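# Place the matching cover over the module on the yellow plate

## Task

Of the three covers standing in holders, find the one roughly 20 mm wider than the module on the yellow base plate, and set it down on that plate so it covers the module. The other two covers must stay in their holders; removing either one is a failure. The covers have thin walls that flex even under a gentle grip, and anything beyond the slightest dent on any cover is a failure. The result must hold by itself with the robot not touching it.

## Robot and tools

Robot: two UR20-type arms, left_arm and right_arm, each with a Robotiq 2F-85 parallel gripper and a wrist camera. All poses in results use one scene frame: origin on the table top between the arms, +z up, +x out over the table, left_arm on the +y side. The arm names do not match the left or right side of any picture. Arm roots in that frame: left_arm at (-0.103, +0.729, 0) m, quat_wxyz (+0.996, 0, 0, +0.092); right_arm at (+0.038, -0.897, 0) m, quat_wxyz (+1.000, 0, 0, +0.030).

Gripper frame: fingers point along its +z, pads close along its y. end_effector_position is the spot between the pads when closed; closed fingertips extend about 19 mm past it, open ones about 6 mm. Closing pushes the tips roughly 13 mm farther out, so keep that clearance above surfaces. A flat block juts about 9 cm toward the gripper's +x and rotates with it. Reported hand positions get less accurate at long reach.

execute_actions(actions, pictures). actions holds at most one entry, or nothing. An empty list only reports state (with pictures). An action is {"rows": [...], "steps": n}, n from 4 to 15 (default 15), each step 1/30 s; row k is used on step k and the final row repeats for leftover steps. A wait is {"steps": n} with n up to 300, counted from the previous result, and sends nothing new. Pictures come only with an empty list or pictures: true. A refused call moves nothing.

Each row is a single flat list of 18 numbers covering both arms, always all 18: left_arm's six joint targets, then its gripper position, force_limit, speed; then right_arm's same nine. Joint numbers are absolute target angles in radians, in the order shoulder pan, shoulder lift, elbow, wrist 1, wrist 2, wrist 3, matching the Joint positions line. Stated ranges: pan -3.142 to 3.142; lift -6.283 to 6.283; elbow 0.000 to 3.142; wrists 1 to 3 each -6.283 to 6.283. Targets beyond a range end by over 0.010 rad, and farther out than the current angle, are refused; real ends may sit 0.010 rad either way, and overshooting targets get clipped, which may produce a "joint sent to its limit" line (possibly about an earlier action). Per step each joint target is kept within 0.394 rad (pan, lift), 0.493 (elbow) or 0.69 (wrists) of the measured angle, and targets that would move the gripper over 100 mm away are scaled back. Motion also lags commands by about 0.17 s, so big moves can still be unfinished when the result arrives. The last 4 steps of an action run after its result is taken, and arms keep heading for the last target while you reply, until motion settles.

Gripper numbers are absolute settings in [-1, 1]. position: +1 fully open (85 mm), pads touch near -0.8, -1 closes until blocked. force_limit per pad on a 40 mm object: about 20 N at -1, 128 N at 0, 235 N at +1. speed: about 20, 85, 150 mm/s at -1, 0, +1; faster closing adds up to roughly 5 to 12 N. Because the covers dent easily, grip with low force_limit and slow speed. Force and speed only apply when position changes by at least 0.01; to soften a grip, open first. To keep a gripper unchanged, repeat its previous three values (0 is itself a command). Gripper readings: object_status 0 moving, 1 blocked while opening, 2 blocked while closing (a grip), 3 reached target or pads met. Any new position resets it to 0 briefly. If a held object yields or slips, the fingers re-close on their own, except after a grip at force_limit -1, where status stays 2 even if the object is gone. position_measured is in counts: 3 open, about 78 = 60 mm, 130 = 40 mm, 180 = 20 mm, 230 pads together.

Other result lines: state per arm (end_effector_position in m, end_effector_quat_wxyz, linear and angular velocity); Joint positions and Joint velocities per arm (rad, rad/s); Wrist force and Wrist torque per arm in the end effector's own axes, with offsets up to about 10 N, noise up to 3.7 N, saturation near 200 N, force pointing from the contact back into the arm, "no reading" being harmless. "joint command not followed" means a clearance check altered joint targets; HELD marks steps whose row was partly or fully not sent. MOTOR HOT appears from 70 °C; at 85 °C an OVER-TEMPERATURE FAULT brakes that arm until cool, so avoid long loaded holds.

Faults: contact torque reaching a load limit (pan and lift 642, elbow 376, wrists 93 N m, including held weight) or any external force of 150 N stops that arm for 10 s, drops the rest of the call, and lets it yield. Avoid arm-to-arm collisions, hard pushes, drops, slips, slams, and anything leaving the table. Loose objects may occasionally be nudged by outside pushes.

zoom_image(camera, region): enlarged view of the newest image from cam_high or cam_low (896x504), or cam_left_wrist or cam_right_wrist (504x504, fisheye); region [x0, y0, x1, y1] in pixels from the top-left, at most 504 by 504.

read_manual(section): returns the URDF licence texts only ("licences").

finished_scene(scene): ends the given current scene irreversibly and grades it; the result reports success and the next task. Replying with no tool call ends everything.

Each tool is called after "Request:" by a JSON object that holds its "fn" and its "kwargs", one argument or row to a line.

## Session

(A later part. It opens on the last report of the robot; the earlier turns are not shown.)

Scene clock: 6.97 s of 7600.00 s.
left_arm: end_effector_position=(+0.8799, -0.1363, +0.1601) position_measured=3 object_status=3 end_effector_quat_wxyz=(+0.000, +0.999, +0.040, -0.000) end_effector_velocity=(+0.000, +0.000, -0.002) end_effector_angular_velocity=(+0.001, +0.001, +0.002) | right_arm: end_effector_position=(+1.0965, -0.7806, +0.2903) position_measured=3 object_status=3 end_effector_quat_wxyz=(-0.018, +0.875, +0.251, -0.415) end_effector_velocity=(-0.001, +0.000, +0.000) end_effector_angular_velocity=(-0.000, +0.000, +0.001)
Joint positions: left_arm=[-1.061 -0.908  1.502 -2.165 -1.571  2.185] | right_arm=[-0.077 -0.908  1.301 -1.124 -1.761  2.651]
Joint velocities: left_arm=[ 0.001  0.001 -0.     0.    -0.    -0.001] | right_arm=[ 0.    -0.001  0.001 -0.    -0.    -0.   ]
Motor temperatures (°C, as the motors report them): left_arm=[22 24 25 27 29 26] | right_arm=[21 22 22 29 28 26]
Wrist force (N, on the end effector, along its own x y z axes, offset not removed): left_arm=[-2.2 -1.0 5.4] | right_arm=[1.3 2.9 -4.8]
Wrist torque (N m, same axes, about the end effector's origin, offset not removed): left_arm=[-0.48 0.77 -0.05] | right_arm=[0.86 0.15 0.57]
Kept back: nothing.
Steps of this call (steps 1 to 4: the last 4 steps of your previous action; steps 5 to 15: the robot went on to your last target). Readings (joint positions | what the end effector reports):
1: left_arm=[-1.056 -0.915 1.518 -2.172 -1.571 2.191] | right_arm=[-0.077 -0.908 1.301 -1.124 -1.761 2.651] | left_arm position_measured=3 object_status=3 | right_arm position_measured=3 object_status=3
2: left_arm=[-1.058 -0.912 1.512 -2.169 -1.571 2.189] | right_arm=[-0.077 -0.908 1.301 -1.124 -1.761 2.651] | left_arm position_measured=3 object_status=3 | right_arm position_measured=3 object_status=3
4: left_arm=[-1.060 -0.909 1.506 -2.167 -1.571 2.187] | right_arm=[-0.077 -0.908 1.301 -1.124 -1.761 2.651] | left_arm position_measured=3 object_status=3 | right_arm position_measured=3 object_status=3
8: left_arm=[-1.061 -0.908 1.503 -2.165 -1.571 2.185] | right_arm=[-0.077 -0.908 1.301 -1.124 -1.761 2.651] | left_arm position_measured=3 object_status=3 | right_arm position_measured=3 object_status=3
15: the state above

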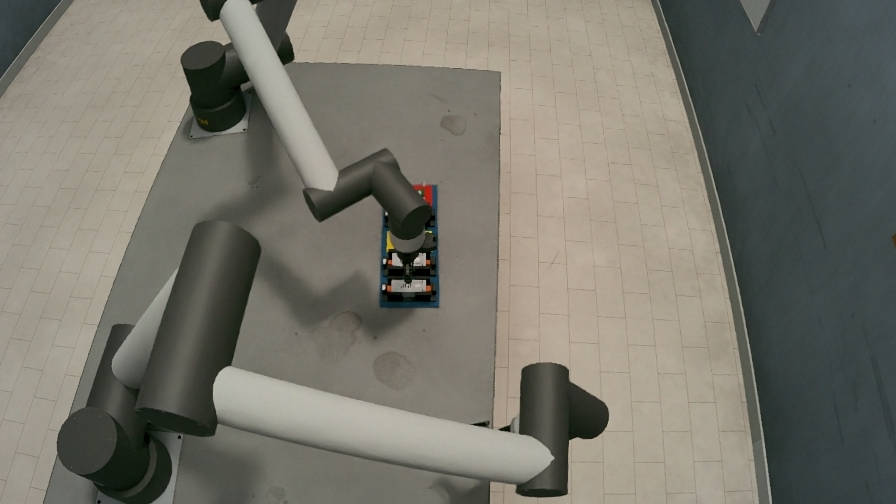

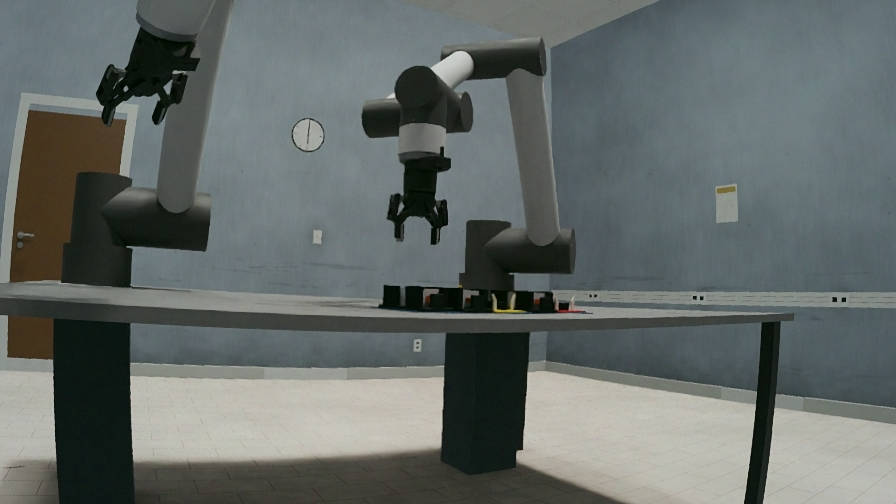

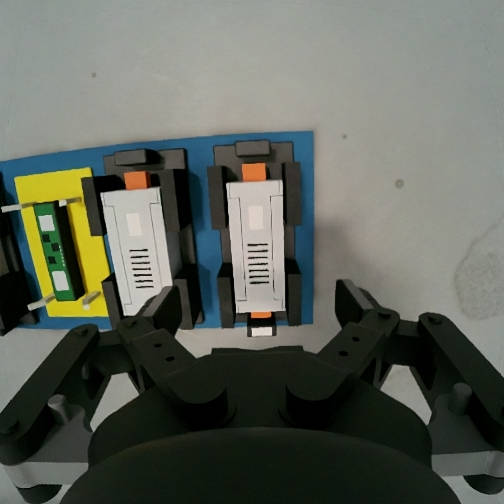

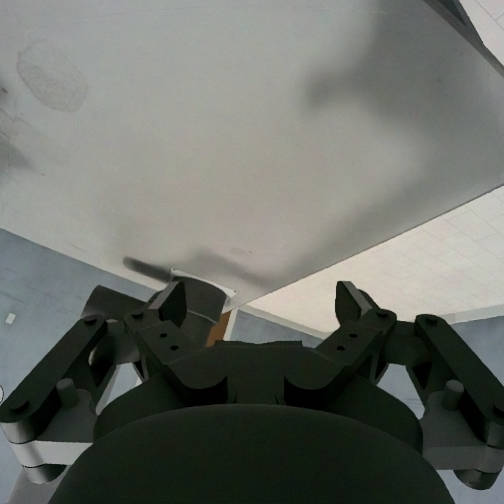

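Request:
{"fn": "execute_actions", "kwargs": {
  "actions": [
    {"rows":[[-1.0611,-0.8595,1.5282,-2.2395,-1.5708,2.185,0.5,-1,0,-0.077,-0.908,1.301,-1.124,-1.761,2.651,1,-1,0]]}
  ]
}}

Request:
{"fn": "execute_actions", "kwargs": {
  "actions": [
    {"steps":10}
  ],
  "pictures": true
}}

Request:
{"fn": "zoom_image", "kwargs": {
  "camera": "cam_low",
  "region": [360, 230, 520, 325]
}}

Scene clock: 7.63 s of 7600.00 s.
left_arm: end_effector_position=(+0.8799, -0.1364, +0.0910) position_measured=61 object_status=0 end_effector_quat_wxyz=(-0.000, +0.999, +0.040, -0.000) end_effector_velocity=(+0.001, -0.001, -0.014) end_effector_angular_velocity=(-0.002, -0.002, +0.000) | right_arm: end_effector_position=(+1.0965, -0.7806, +0.2903) position_measured=3 object_status=3 end_effector_quat_wxyz=(-0.018, +0.875, +0.251, -0.415) end_effector_velocity=(+0.000, -0.000, +0.000) end_effector_angular_velocity=(-0.000, -0.000, -0.000)
Joint positions: left_arm=[-1.061 -0.86   1.528 -2.238 -1.571  2.185] | right_arm=[-0.077 -0.908  1.301 -1.124 -1.761  2.651]
Joint velocities: left_arm=[-0.     0.011  0.005 -0.019  0.    -0.   ] | right_arm=[-0.  0. -0.  0.  0.  0.]
Motor temperatures (°C, as the motors report them): left_arm=[22 24 25 27 29 26] | right_arm=[21 22 22 29 28 26]
Wrist force (N, on the end effector, along its own x y z axes, offset not removed): left_arm=[-0.5 -0.4 3.5] | right_arm=[-1.3 1.5 -0.5]
Wrist torque (N m, same axes, about the end effector's origin, offset not removed): left_arm=[-0.26 0.37 -0.02] | right_arm=[0.60 0.55 0.56]
Steps of this call (steps 1 to 9: the robot went on to your last target; steps 10 to 20: the first 11 steps of this action). Readings (joint positions | what the end effector reports):
10: left_arm=[-1.061 -0.907 1.502 -2.165 -1.571 2.185] | right_arm=[-0.077 -0.908 1.301 -1.124 -1.761 2.651] | left_arm position_measured=3 object_status=0 | right_arm position_measured=3 object_status=3
11: left_arm=[-1.061 -0.901 1.506 -2.174 -1.571 2.185] | right_arm=[-0.077 -0.908 1.301 -1.124 -1.761 2.651] | left_arm position_measured=4 object_status=0 | right_arm position_measured=3 object_status=3
13: left_arm=[-1.061 -0.878 1.519 -2.208 -1.571 2.185] | right_arm=[-0.077 -0.908 1.301 -1.124 -1.761 2.651] | left_arm position_measured=13 object_status=0 | right_arm position_measured=3 object_status=3
17: left_arm=[-1.061 -0.862 1.527 -2.234 -1.571 2.185] | right_arm=[-0.077 -0.908 1.301 -1.124 -1.761 2.651] | left_arm position_measured=41 object_status=0 | right_arm position_measured=3 object_status=3
20: the state above

Scene clock: 7.97 s of 7600.00 s.
left_arm: end_effector_position=(+0.8799, -0.1364, +0.0901) position_measured=66 object_status=0 end_effector_quat_wxyz=(+0.000, +0.999, +0.040, +0.000) end_effector_velocity=(-0.000, -0.001, +0.001) end_effector_angular_velocity=(-0.001, -0.001, -0.001) | right_arm: end_effector_position=(+1.0965, -0.7806, +0.2903) position_measured=3 object_status=3 end_effector_quat_wxyz=(-0.018, +0.875, +0.251, -0.415) end_effector_velocity=(-0.000, +0.000, +0.000) end_effector_angular_velocity=(+0.000, -0.000, -0.000)
Joint positions: left_arm=[-1.061 -0.86   1.528 -2.239 -1.571  2.185] | right_arm=[-0.077 -0.908  1.301 -1.124 -1.761  2.651]
Joint velocities: left_arm=[-0.    -0.001  0.    -0.    -0.     0.001] | right_arm=[ 0. -0.  0.  0.  0. -0.]
Motor temperatures (°C, as the motors report them): left_arm=[22 24 25 27 29 26] | right_arm=[21 22 22 29 28 26]
Wrist force (N, on the end effector, along its own x y z axes, offset not removed): left_arm=[-1.9 -3.9 6.1] | right_arm=[-1.7 -0.8 -0.6]
Wrist torque (N m, same axes, about the end effector's origin, offset not removed): left_arm=[-0.95 0.61 -0.05] | right_arm=[0.04 0.73 0.40]
Kept back: nothing.
Steps of this call (steps 1 to 4: the last 4 steps of your previous action; steps 5 to 10: the robot went on to your last target). Readings (joint positions | what the end effector reports):
1: left_arm=[-1.061 -0.860 1.528 -2.239 -1.571 2.185] | right_arm=[-0.077 -0.908 1.301 -1.124 -1.761 2.651] | left_arm position_measured=63 object_status=0 | right_arm position_measured=3 object_status=3
2: left_arm=[-1.061 -0.860 1.528 -2.239 -1.571 2.185] | right_arm=[-0.077 -0.908 1.301 -1.124 -1.761 2.651] | left_arm position_measured=65 object_status=0 | right_arm position_measured=3 object_status=3
4: left_arm=[-1.061 -0.860 1.528 -2.239 -1.571 2.185] | right_arm=[-0.077 -0.908 1.301 -1.124 -1.761 2.651] | left_arm position_measured=66 object_status=0 | right_arm position_measured=3 object_status=3
8: left_arm=[-1.061 -0.860 1.528 -2.239 -1.571 2.185] | right_arm=[-0.077 -0.908 1.301 -1.124 -1.761 2.651] | left_arm position_measured=66 object_status=0 | right_arm position_measured=3 object_status=3
10: the state above

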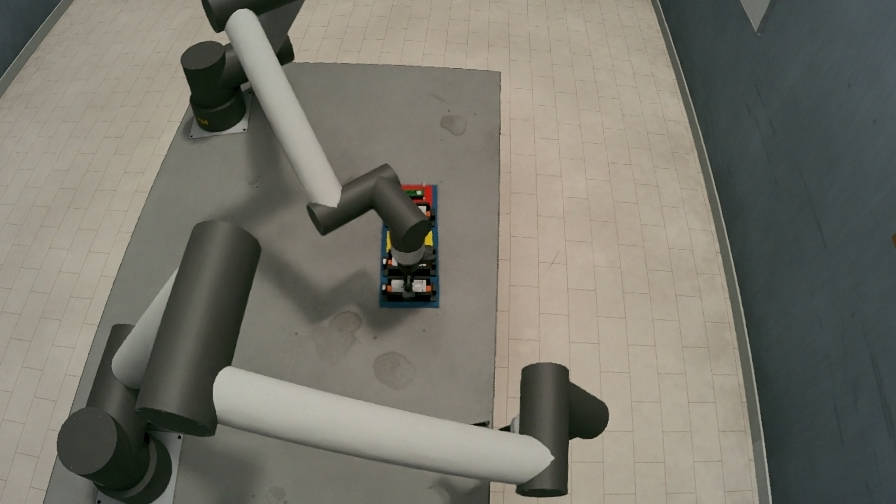

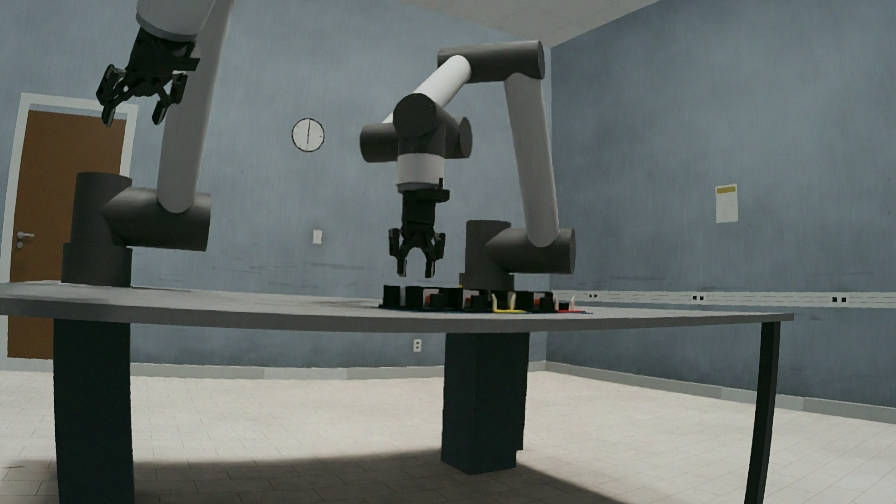

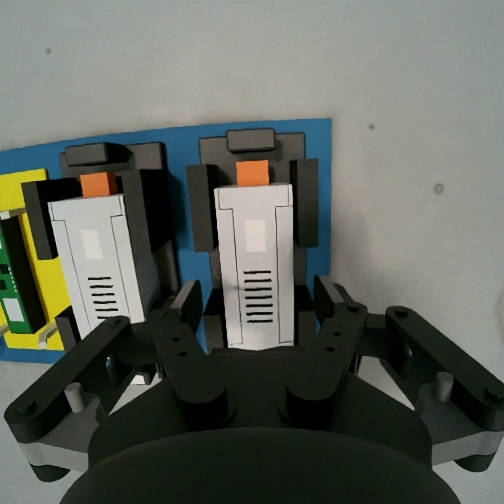

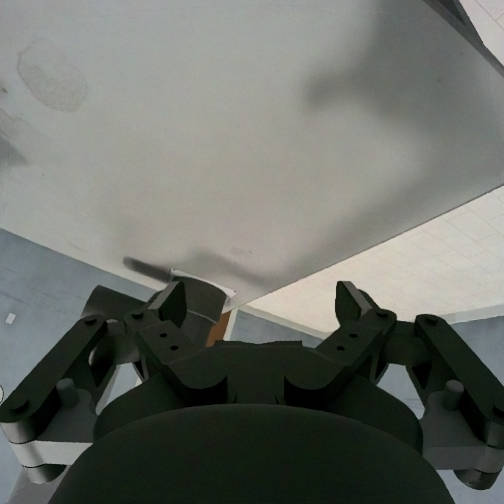

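Region (360, 230, 520, 325) of cam_low's 896x504 image, scaled by 3.150, with more detail than that image has; it fills the top 299 rows of this view, and the rest is white.

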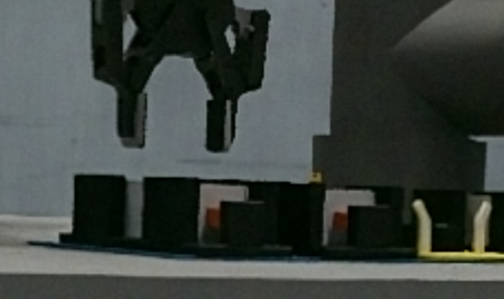

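Request:
{"fn": "execute_actions", "kwargs": {
  "actions": [
    {"rows":[[-1.0593,-0.852,1.528,-2.247,-1.5708,2.187,0.5,-1,-1,-0.077,-0.908,1.301,-1.124,-1.761,2.651,1,-1,0],[-1.0593,-0.852,1.528,-2.247,-1.5708,2.187,0.5,-1,-1,-0.077,-0.908,1.301,-1.124,-1.761,2.651,1,-1,0],[-1.0593,-0.84,1.532,-2.263,-1.5708,2.187,0.5,-1,-1,-0.077,-0.908,1.301,-1.124,-1.761,2.651,1,-1,0],[-1.0593,-0.84,1.532,-2.263,-1.5708,2.187,0.5,-1,-1,-0.077,-0.908,1.301,-1.124,-1.761,2.651,1,-1,0],[-1.0593,-0.8245,1.5376,-2.2839,-1.5708,2.187,0.3,-1,-1,-0.077,-0.908,1.301,-1.124,-1.761,2.651,1,-1,0]]}
  ]
}}

Request:
{"fn": "execute_actions", "kwargs": {
  "actions": [
    {"steps":13}
  ],
  "pictures": true
}}

Request:
{"fn": "zoom_image", "kwargs": {
  "camera": "cam_low",
  "region": [360, 230, 520, 325]
}}

Request:
{"fn": "zoom_image", "kwargs": {
  "camera": "cam_left_wrist",
  "region": [150, 160, 360, 360]
}}

Scene clock: 8.77 s of 7600.00 s.
left_arm: end_effector_position=(+0.8826, -0.1360, +0.0475) position_measured=73 object_status=0 end_effector_quat_wxyz=(-0.000, +0.999, +0.040, -0.000) end_effector_velocity=(+0.000, -0.001, -0.036) end_effector_angular_velocity=(-0.000, -0.001, +0.001) | right_arm: end_effector_position=(+1.0965, -0.7806, +0.2903) position_measured=3 object_status=3 end_effector_quat_wxyz=(-0.018, +0.875, +0.251, -0.415) end_effector_velocity=(+0.000, +0.000, +0.000) end_effector_angular_velocity=(+0.000, +0.000, -0.000)
Joint positions: left_arm=[-1.059 -0.826  1.537 -2.281 -1.571  2.187] | right_arm=[-0.077 -0.908  1.301 -1.124 -1.761  2.651]
Joint velocities: left_arm=[-0.     0.028  0.008 -0.037  0.    -0.002] | right_arm=[ 0.     0.    -0.     0.     0.001  0.   ]
Motor temperatures (°C, as the motors report them): left_arm=[22 24 25 27 29 26] | right_arm=[21 22 22 29 28 26]
Wrist force (N, on the end effector, along its own x y z axes, offset not removed): left_arm=[-1.3 1.1 6.9] | right_arm=[-2.2 4.1 -1.0]
Wrist torque (N m, same axes, about the end effector's origin, offset not removed): left_arm=[-0.04 0.57 -0.13] | right_arm=[0.94 0.70 0.51]
Steps of this call (steps 1 to 13: the robot went on to your last target; steps 14 to 24: the first 11 steps of this action). Readings (joint positions | what the end effector reports):
14: left_arm=[-1.061 -0.859 1.528 -2.240 -1.571 2.185] | right_arm=[-0.077 -0.908 1.301 -1.124 -1.761 2.651] | left_arm position_measured=66 object_status=3 | right_arm position_measured=3 object_status=3
15: left_arm=[-1.061 -0.858 1.528 -2.241 -1.571 2.185] | right_arm=[-0.077 -0.908 1.301 -1.124 -1.761 2.651] | left_arm position_measured=66 object_status=3 | right_arm position_measured=3 object_status=3
17: left_arm=[-1.060 -0.852 1.529 -2.248 -1.571 2.186] | right_arm=[-0.077 -0.908 1.301 -1.124 -1.761 2.651] | left_arm position_measured=66 object_status=3 | right_arm position_measured=3 object_status=3
21: left_arm=[-1.059 -0.832 1.535 -2.273 -1.571 2.187] | right_arm=[-0.077 -0.908 1.301 -1.124 -1.761 2.651] | left_arm position_measured=69 object_status=0 | right_arm position_measured=3 object_status=3
24: the state above

Scene clock: 9.20 s of 7600.00 s.
left_arm: end_effector_position=(+0.8827, -0.1360, +0.0450) position_measured=91 object_status=0 end_effector_quat_wxyz=(+0.000, +0.999, +0.040, +0.000) end_effector_velocity=(-0.001, -0.002, -0.000) end_effector_angular_velocity=(-0.001, -0.000, -0.003) | right_arm: end_effector_position=(+1.0965, -0.7806, +0.2903) position_measured=3 object_status=3 end_effector_quat_wxyz=(-0.018, +0.875, +0.251, -0.415) end_effector_velocity=(+0.000, -0.001, +0.001) end_effector_angular_velocity=(-0.000, -0.001, +0.000)
Joint positions: left_arm=[-1.059 -0.825  1.538 -2.284 -1.571  2.187] | right_arm=[-0.077 -0.908  1.301 -1.124 -1.761  2.651]
Joint velocities: left_arm=[-0.002  0.001 -0.001 -0.    -0.     0.001] | right_arm=[-0.    -0.    -0.001 -0.    -0.001 -0.   ]
Motor temperatures (°C, as the motors report them): left_arm=[22 24 25 27 29 26] | right_arm=[21 22 22 29 28 26]
Wrist force (N, on the end effector, along its own x y z axes, offset not removed): left_arm=[-2.0 -6.5 5.0] | right_arm=[-0.6 0.8 0.4]
Wrist torque (N m, same axes, about the end effector's origin, offset not removed): left_arm=[-1.47 0.69 -0.19] | right_arm=[0.46 0.48 0.42]
Kept back: nothing.
Steps of this call (steps 1 to 4: the last 4 steps of your previous action; steps 5 to 13: the robot went on to your last target). Readings (joint positions | what the end effector reports):
1: left_arm=[-1.059 -0.826 1.537 -2.282 -1.571 2.187] | right_arm=[-0.077 -0.908 1.301 -1.124 -1.761 2.651] | left_arm position_measured=75 object_status=0 | right_arm position_measured=3 object_status=3
2: left_arm=[-1.059 -0.825 1.537 -2.283 -1.571 2.187] | right_arm=[-0.077 -0.908 1.301 -1.124 -1.761 2.651] | left_arm position_measured=77 object_status=0 | right_arm position_measured=3 object_status=3
4: left_arm=[-1.059 -0.825 1.537 -2.283 -1.571 2.187] | right_arm=[-0.077 -0.908 1.301 -1.124 -1.761 2.651] | left_arm position_measured=80 object_status=0 | right_arm position_measured=3 object_status=3
8: left_arm=[-1.059 -0.825 1.538 -2.284 -1.571 2.187] | right_arm=[-0.077 -0.908 1.301 -1.124 -1.761 2.651] | left_arm position_measured=88 object_status=0 | right_arm position_measured=3 object_status=3
13: the state above

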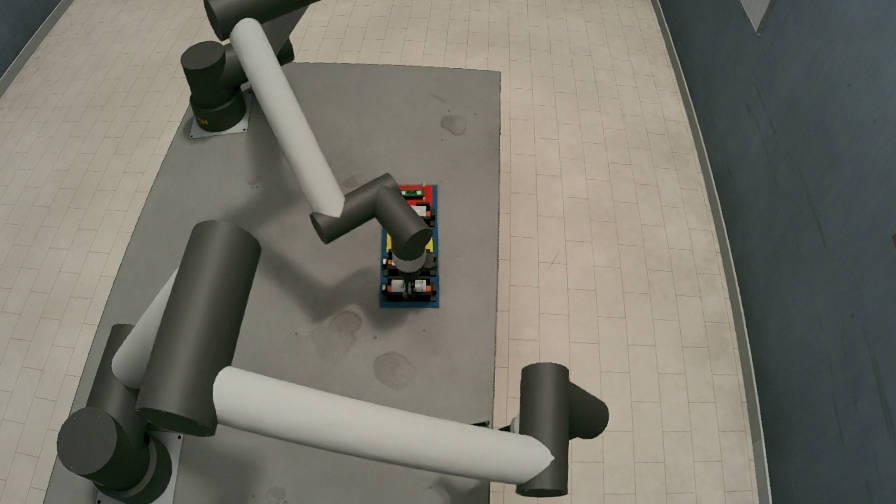

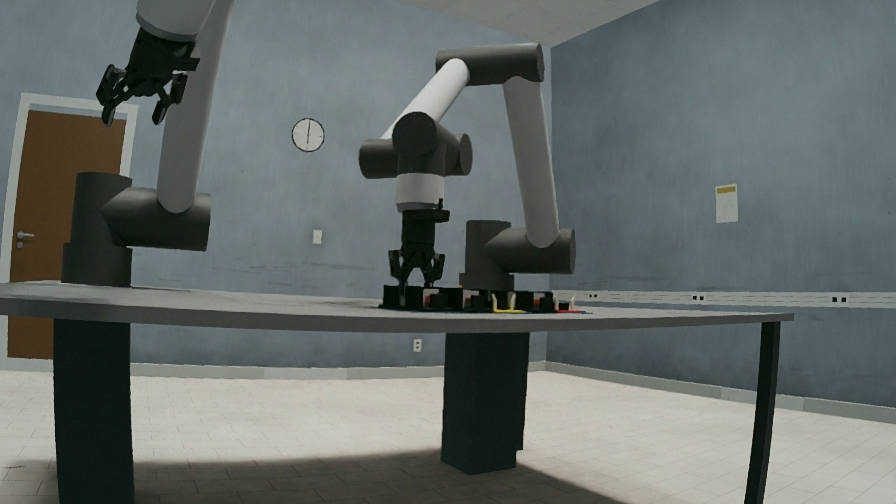

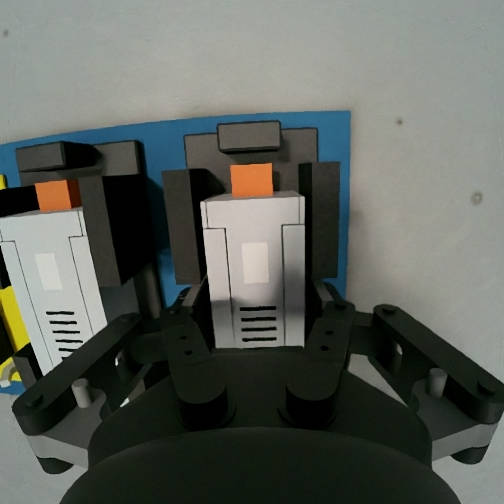

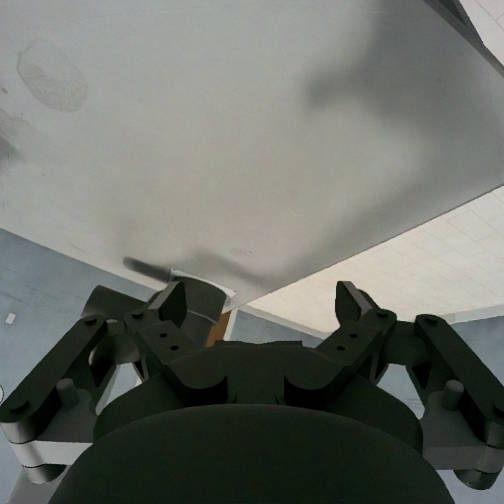

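Region (360, 230, 520, 325) of cam_low's 896x504 image, scaled by 3.150, with more detail than that image has; it fills the top 299 rows of this view, and the rest is white.

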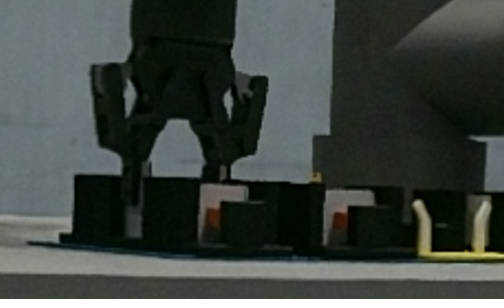

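Region (150, 160, 360, 360) of cam_left_wrist's 504x504 image, scaled by 2.400, with more detail than that image has; it fills the top 480 rows of this view, and the rest is white.

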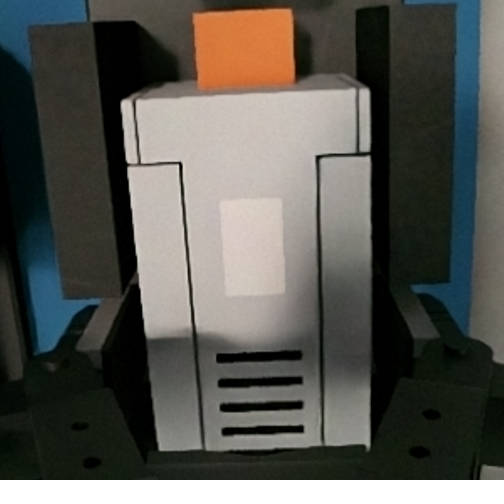

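Request:
{"fn": "execute_actions", "kwargs": {
  "actions": [
    {"rows":[[-1.0593,-0.8186,1.5393,-2.2915,-1.5708,2.187,-1,-1,-1,-0.077,-0.908,1.301,-1.124,-1.761,2.651,1,-1,0]]}
  ]
}}

Request:
{"fn": "execute_actions", "kwargs": {
  "actions": [
    {"steps":20}
  ]
}}

Request:
{"fn": "execute_actions", "kwargs": {
  "actions": [
    {"rows":[[-1.0593,-0.8196,1.539,-2.2902,-1.5708,2.187,-1,-1,-1,-0.077,-0.908,1.301,-1.124,-1.761,2.651,1,-1,0],[-1.0593,-0.8196,1.539,-2.2902,-1.5708,2.187,-1,-1,-1,-0.077,-0.908,1.301,-1.124,-1.761,2.651,1,-1,0],[-1.0593,-0.8206,1.5387,-2.2889,-1.5708,2.187,-1,-1,-1,-0.077,-0.908,1.301,-1.124,-1.761,2.651,1,-1,0],[-1.0593,-0.8206,1.5387,-2.2889,-1.5708,2.187,-1,-1,-1,-0.077,-0.908,1.301,-1.124,-1.761,2.651,1,-1,0],[-1.0593,-0.8216,1.5384,-2.2876,-1.5708,2.187,-1,-1,-1,-0.077,-0.908,1.301,-1.124,-1.761,2.651,1,-1,0]]}
  ],
  "pictures": true
}}

Scene clock: 9.87 s of 7600.00 s.
left_arm: end_effector_position=(+0.8828, -0.1360, +0.0375) position_measured=105 object_status=0 end_effector_quat_wxyz=(-0.000, +0.999, +0.040, +0.000) end_effector_velocity=(+0.001, -0.000, -0.001) end_effector_angular_velocity=(-0.001, -0.001, +0.002) | right_arm: end_effector_position=(+1.0965, -0.7806, +0.2903) position_measured=3 object_status=3 end_effector_quat_wxyz=(-0.018, +0.875, +0.251, -0.415) end_effector_velocity=(+0.000, +0.000, -0.000) end_effector_angular_velocity=(+0.000, +0.000, -0.000)
Joint positions: left_arm=[-1.059 -0.819  1.539 -2.291 -1.571  2.187] | right_arm=[-0.077 -0.908  1.301 -1.124 -1.761  2.651]
Joint velocities: left_arm=[ 0.     0.001 -0.    -0.002 -0.    -0.001] | right_arm=[ 0.     0.001 -0.001  0.     0.     0.   ]
Motor temperatures (°C, as the motors report them): left_arm=[22 24 25 27 29 26] | right_arm=[21 22 22 29 28 26]
Wrist force (N, on the end effector, along its own x y z axes, offset not removed): left_arm=[-3.7 3.1 5.4] | right_arm=[-1.6 3.3 0.4]
Wrist torque (N m, same axes, about the end effector's origin, offset not removed): left_arm=[0.33 1.02 -0.23] | right_arm=[0.93 0.71 0.55]
Steps of this call (steps 1 to 9: the robot went on to your last target; steps 10 to 20: the first 11 steps of this action). Readings (joint positions | what the end effector reports):
10: left_arm=[-1.059 -0.824 1.538 -2.284 -1.571 2.187] | right_arm=[-0.077 -0.908 1.301 -1.124 -1.761 2.651] | left_arm position_measured=91 object_status=0 | right_arm position_measured=3 object_status=3
11: left_arm=[-1.059 -0.823 1.538 -2.286 -1.571 2.187] | right_arm=[-0.077 -0.908 1.301 -1.124 -1.761 2.651] | left_arm position_measured=91 object_status=0 | right_arm position_measured=3 object_status=3
13: left_arm=[-1.059 -0.821 1.539 -2.289 -1.571 2.187] | right_arm=[-0.077 -0.908 1.301 -1.124 -1.761 2.651] | left_arm position_measured=93 object_status=0 | right_arm position_measured=3 object_status=3
17: left_arm=[-1.059 -0.819 1.539 -2.291 -1.571 2.187] | right_arm=[-0.077 -0.908 1.301 -1.124 -1.761 2.651] | left_arm position_measured=100 object_status=0 | right_arm position_measured=3 object_status=3
20: the state above

Scene clock: 10.53 s of 7600.00 s.
left_arm: end_effector_position=(+0.8828, -0.1361, +0.0374) position_measured=119 object_status=2 end_effector_quat_wxyz=(+0.000, +0.999, +0.040, +0.000) end_effector_velocity=(-0.000, +0.000, +0.000) end_effector_angular_velocity=(-0.000, +0.000, -0.001) | right_arm: end_effector_position=(+1.0965, -0.7806, +0.2903) position_measured=3 object_status=3 end_effector_quat_wxyz=(-0.018, +0.875, +0.251, -0.415) end_effector_velocity=(-0.000, +0.001, +0.000) end_effector_angular_velocity=(+0.000, +0.000, +0.000)
Joint positions: left_arm=[-1.059 -0.819  1.539 -2.292 -1.571  2.187] | right_arm=[-0.077 -0.908  1.301 -1.124 -1.761  2.651]
Joint velocities: left_arm=[-0.    -0.001  0.    -0.    -0.     0.001] | right_arm=[ 0.    -0.     0.001 -0.     0.    -0.   ]
Motor temperatures (°C, as the motors report them): left_arm=[22 24 25 27 29 26] | right_arm=[21 22 22 29 28 26]
Wrist force (N, on the end effector, along its own x y z axes, offset not removed): left_arm=[-2.5 2.5 -2.3] | right_arm=[-3.1 0.3 -4.1]
Wrist torque (N m, same axes, about the end effector's origin, offset not removed): left_arm=[-0.31 0.75 -0.32] | right_arm=[0.29 0.92 0.67]
Kept back: nothing.
Steps of this call (steps 1 to 4: the last 4 steps of your previous action; steps 5 to 15: the robot went on to your last target; steps 16 to 20: nothing new was sent). Readings (joint positions | what the end effector reports):
1: left_arm=[-1.059 -0.819 1.539 -2.291 -1.571 2.187] | right_arm=[-0.077 -0.908 1.301 -1.124 -1.761 2.651] | left_arm position_measured=107 object_status=0 | right_arm position_measured=3 object_status=3
2: left_arm=[-1.059 -0.819 1.539 -2.291 -1.571 2.187] | right_arm=[-0.077 -0.908 1.301 -1.124 -1.761 2.651] | left_arm position_measured=109 object_status=0 | right_arm position_measured=3 object_status=3
4: left_arm=[-1.059 -0.819 1.539 -2.291 -1.571 2.187] | right_arm=[-0.077 -0.908 1.301 -1.124 -1.761 2.651] | left_arm position_measured=112 object_status=0 | right_arm position_measured=3 object_status=3
8: left_arm=[-1.059 -0.819 1.539 -2.292 -1.571 2.187] | right_arm=[-0.077 -0.908 1.301 -1.124 -1.761 2.651] | left_arm position_measured=118 object_status=0 | right_arm position_measured=3 object_status=3
20: the state above
All arms were judged still, so your last target was given up. Only a new action makes them travel on or press farther. Fingers that are still opening or closing keep moving.

Scene clock: 10.90 s of 7600.00 s.
left_arm: end_effector_position=(+0.8827, -0.1360, +0.0408) position_measured=119 object_status=2 end_effector_quat_wxyz=(-0.000, +0.999, +0.040, -0.000) end_effector_velocity=(+0.002, +0.001, +0.003) end_effector_angular_velocity=(-0.000, -0.001, +0.003) | right_arm: end_effector_position=(+1.0965, -0.7806, +0.2903) position_measured=3 object_status=3 end_effector_quat_wxyz=(-0.018, +0.875, +0.251, -0.415) end_effector_velocity=(-0.000, +0.000, +0.000) end_effector_angular_velocity=(+0.000, -0.000, -0.000)
Joint positions: left_arm=[-1.059 -0.821  1.539 -2.288 -1.571  2.187] | right_arm=[-0.077 -0.908  1.301 -1.124 -1.761  2.651]
Joint velocities: left_arm=[ 0.001 -0.002 -0.002  0.003  0.001 -0.002] | right_arm=[-0. -0. -0.  0.  0.  0.]
Motor temperatures (°C, as the motors report them): left_arm=[22 24 25 27 29 26] | right_arm=[21 22 22 29 28 26]
Wrist force (N, on the end effector, along its own x y z axes, offset not removed): left_arm=[-1.8 5.1 10.7] | right_arm=[-2.4 -0.3 -2.0]
Wrist torque (N m, same axes, about the end effector's origin, offset not removed): left_arm=[-0.54 0.60 -0.49] | right_arm=[0.22 0.76 0.42]
Steps of this call (steps 1 to 11: the first 11 steps of this action). Readings (joint positions | what the end effector reports):
1: left_arm=[-1.059 -0.819 1.539 -2.292 -1.571 2.187] | right_arm=[-0.077 -0.908 1.301 -1.124 -1.761 2.651] | left_arm position_measured=119 object_status=2 | right_arm position_measured=3 object_status=3
2: left_arm=[-1.059 -0.819 1.539 -2.291 -1.571 2.187] | right_arm=[-0.077 -0.908 1.301 -1.124 -1.761 2.651] | left_arm position_measured=119 object_status=2 | right_arm position_measured=3 object_status=3
4: left_arm=[-1.059 -0.819 1.539 -2.291 -1.571 2.187] | right_arm=[-0.077 -0.908 1.301 -1.124 -1.761 2.651] | left_arm position_measured=119 object_status=2 | right_arm position_measured=3 object_status=3
8: left_arm=[-1.059 -0.821 1.539 -2.288 -1.571 2.187] | right_arm=[-0.077 -0.908 1.301 -1.124 -1.761 2.651] | left_arm position_measured=119 object_status=2 | right_arm position_measured=3 object_status=3
11: the state above

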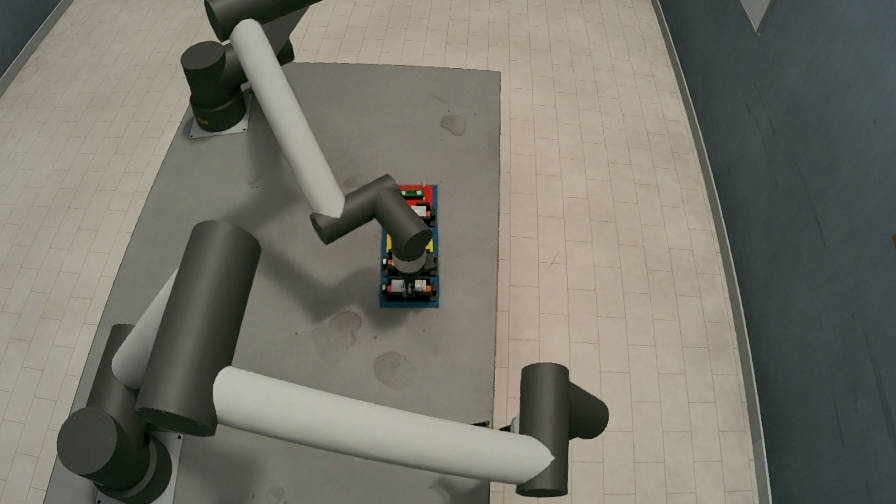

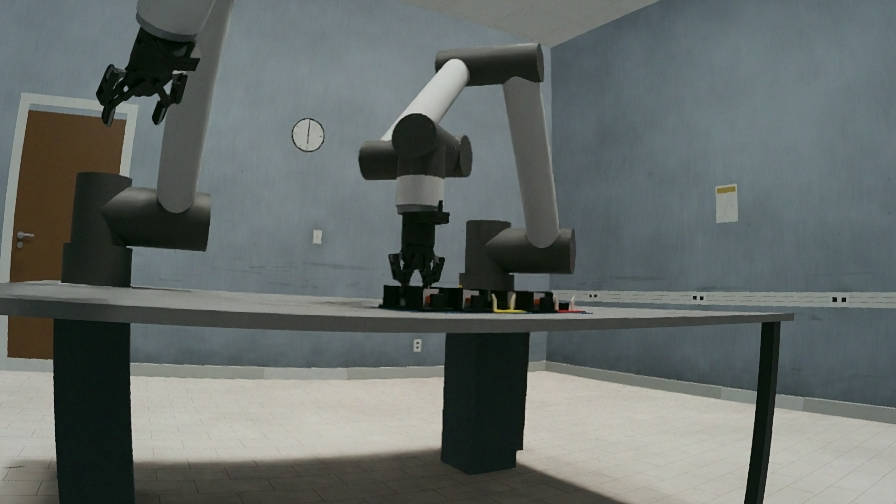

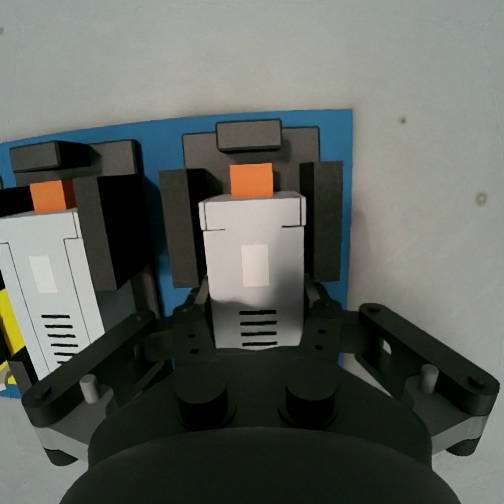

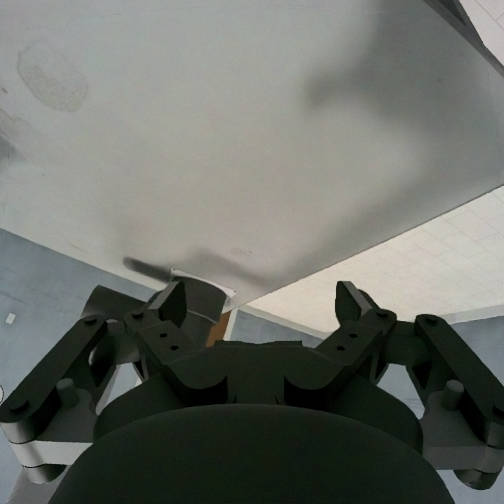

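Request:
{"fn": "execute_actions", "kwargs": {
  "actions": [
    {"rows":[[-1.0593,-0.823,1.538,-2.2858,-1.5708,2.187,-1,-1,-1,-0.077,-0.908,1.301,-1.124,-1.761,2.651,1,-1,0],[-1.0593,-0.8245,1.5376,-2.2839,-1.5708,2.187,-1,-1,-1,-0.077,-0.908,1.301,-1.124,-1.761,2.651,1,-1,0],[-1.0593,-0.8245,1.5376,-2.2839,-1.5708,2.187,-1,-1,-1,-0.077,-0.908,1.301,-1.124,-1.761,2.651,1,-1,0],[-1.0593,-0.8265,1.537,-2.2813,-1.5708,2.187,-1,-1,-1,-0.077,-0.908,1.301,-1.124,-1.761,2.651,1,-1,0],[-1.0593,-0.8265,1.537,-2.2813,-1.5708,2.187,-1,-1,-1,-0.077,-0.908,1.301,-1.124,-1.761,2.651,1,-1,0],[-1.0593,-0.8283,1.5364,-2.2789,-1.5708,2.187,-1,-1,-1,-0.077,-0.908,1.301,-1.124,-1.761,2.651,1,-1,0]]}
  ],
  "pictures": true
}}

Request:
{"fn": "zoom_image", "kwargs": {
  "camera": "cam_low",
  "region": [360, 230, 520, 325]
}}

Scene clock: 11.63 s of 7600.00 s.
left_arm: end_effector_position=(+0.8827, -0.1360, +0.0494) position_measured=119 object_status=2 end_effector_quat_wxyz=(+0.000, +0.999, +0.040, +0.000) end_effector_velocity=(+0.000, +0.001, +0.007) end_effector_angular_velocity=(+0.001, +0.000, -0.001) | right_arm: end_effector_position=(+1.0965, -0.7806, +0.2903) position_measured=3 object_status=3 end_effector_quat_wxyz=(-0.018, +0.875, +0.251, -0.415) end_effector_velocity=(+0.000, +0.001, +0.000) end_effector_angular_velocity=(+0.000, -0.000, +0.001)
Joint positions: left_arm=[-1.059 -0.828  1.537 -2.279 -1.571  2.187] | right_arm=[-0.077 -0.908  1.301 -1.124 -1.761  2.651]
Joint velocities: left_arm=[ 0.001 -0.006 -0.002  0.008  0.     0.001] | right_arm=[ 0.001 -0.    -0.    -0.    -0.    -0.   ]
Motor temperatures (°C, as the motors report them): left_arm=[22 24 25 27 29 26] | right_arm=[21 22 22 29 28 26]
Wrist force (N, on the end effector, along its own x y z axes, offset not removed): left_arm=[-0.5 -0.2 12.0] | right_arm=[-2.2 0.4 -3.2]
Wrist torque (N m, same axes, about the end effector's origin, offset not removed): left_arm=[-1.45 0.55 -0.37] | right_arm=[0.21 0.80 0.49]
Steps of this call (steps 1 to 4: the last 4 steps of your previous action; steps 5 to 11: the robot went on to your last target; steps 12 to 22: the first 11 steps of this action). Readings (joint positions | what the end effector reports):
12: left_arm=[-1.059 -0.822 1.538 -2.288 -1.571 2.187] | right_arm=[-0.077 -0.908 1.301 -1.124 -1.761 2.651] | left_arm position_measured=119 object_status=2 | right_arm position_measured=3 object_status=3
13: left_arm=[-1.059 -0.822 1.538 -2.287 -1.571 2.187] | right_arm=[-0.077 -0.908 1.301 -1.124 -1.761 2.651] | left_arm position_measured=119 object_status=2 | right_arm position_measured=3 object_status=3
15: left_arm=[-1.059 -0.823 1.538 -2.286 -1.571 2.187] | right_arm=[-0.077 -0.908 1.301 -1.124 -1.761 2.651] | left_arm position_measured=119 object_status=2 | right_arm position_measured=3 object_status=3
19: left_arm=[-1.059 -0.827 1.537 -2.281 -1.571 2.187] | right_arm=[-0.077 -0.908 1.301 -1.124 -1.761 2.651] | left_arm position_measured=119 object_status=2 | right_arm position_measured=3 object_status=3
22: the state above

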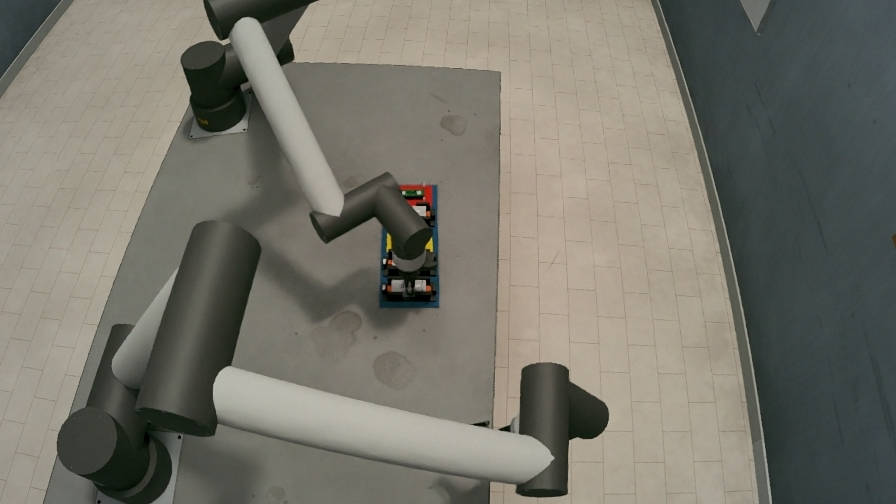

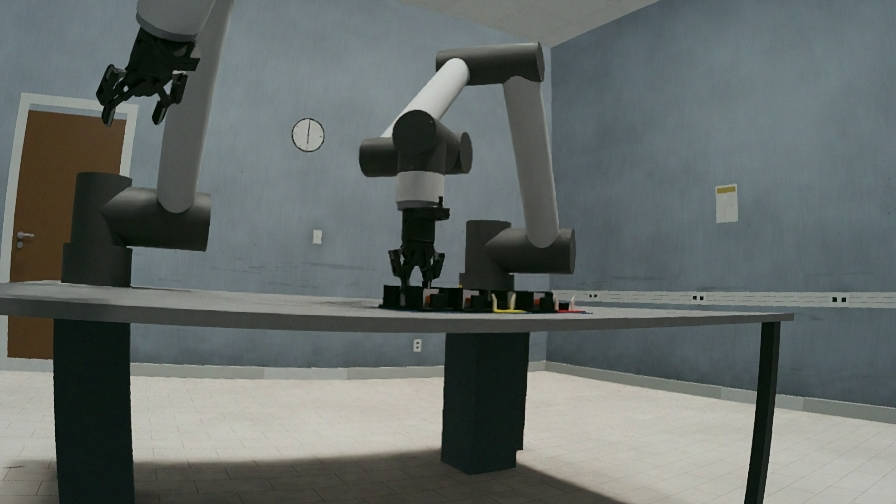

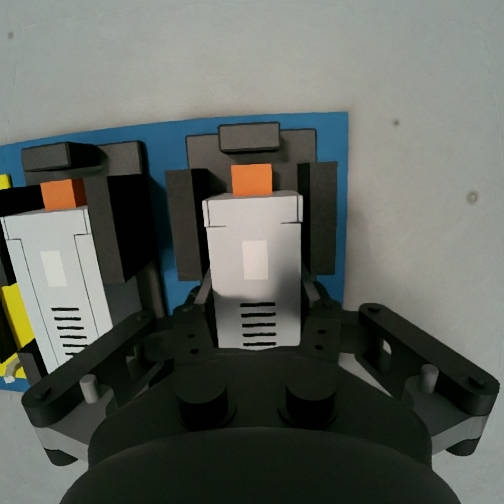

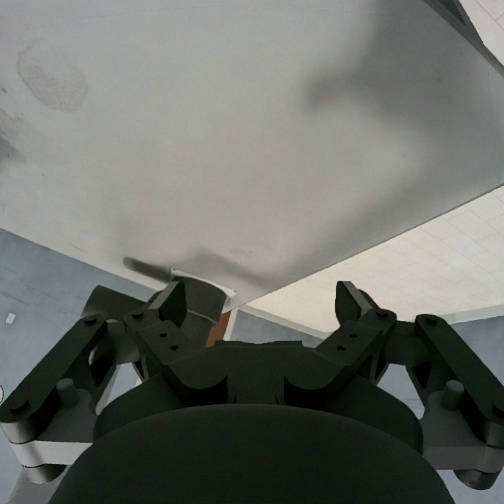

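Region (360, 230, 520, 325) of cam_low's 896x504 image, scaled by 3.150, with more detail than that image has; it fills the top 299 rows of this view, and the rest is white.

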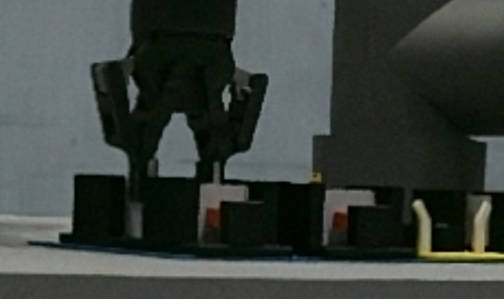

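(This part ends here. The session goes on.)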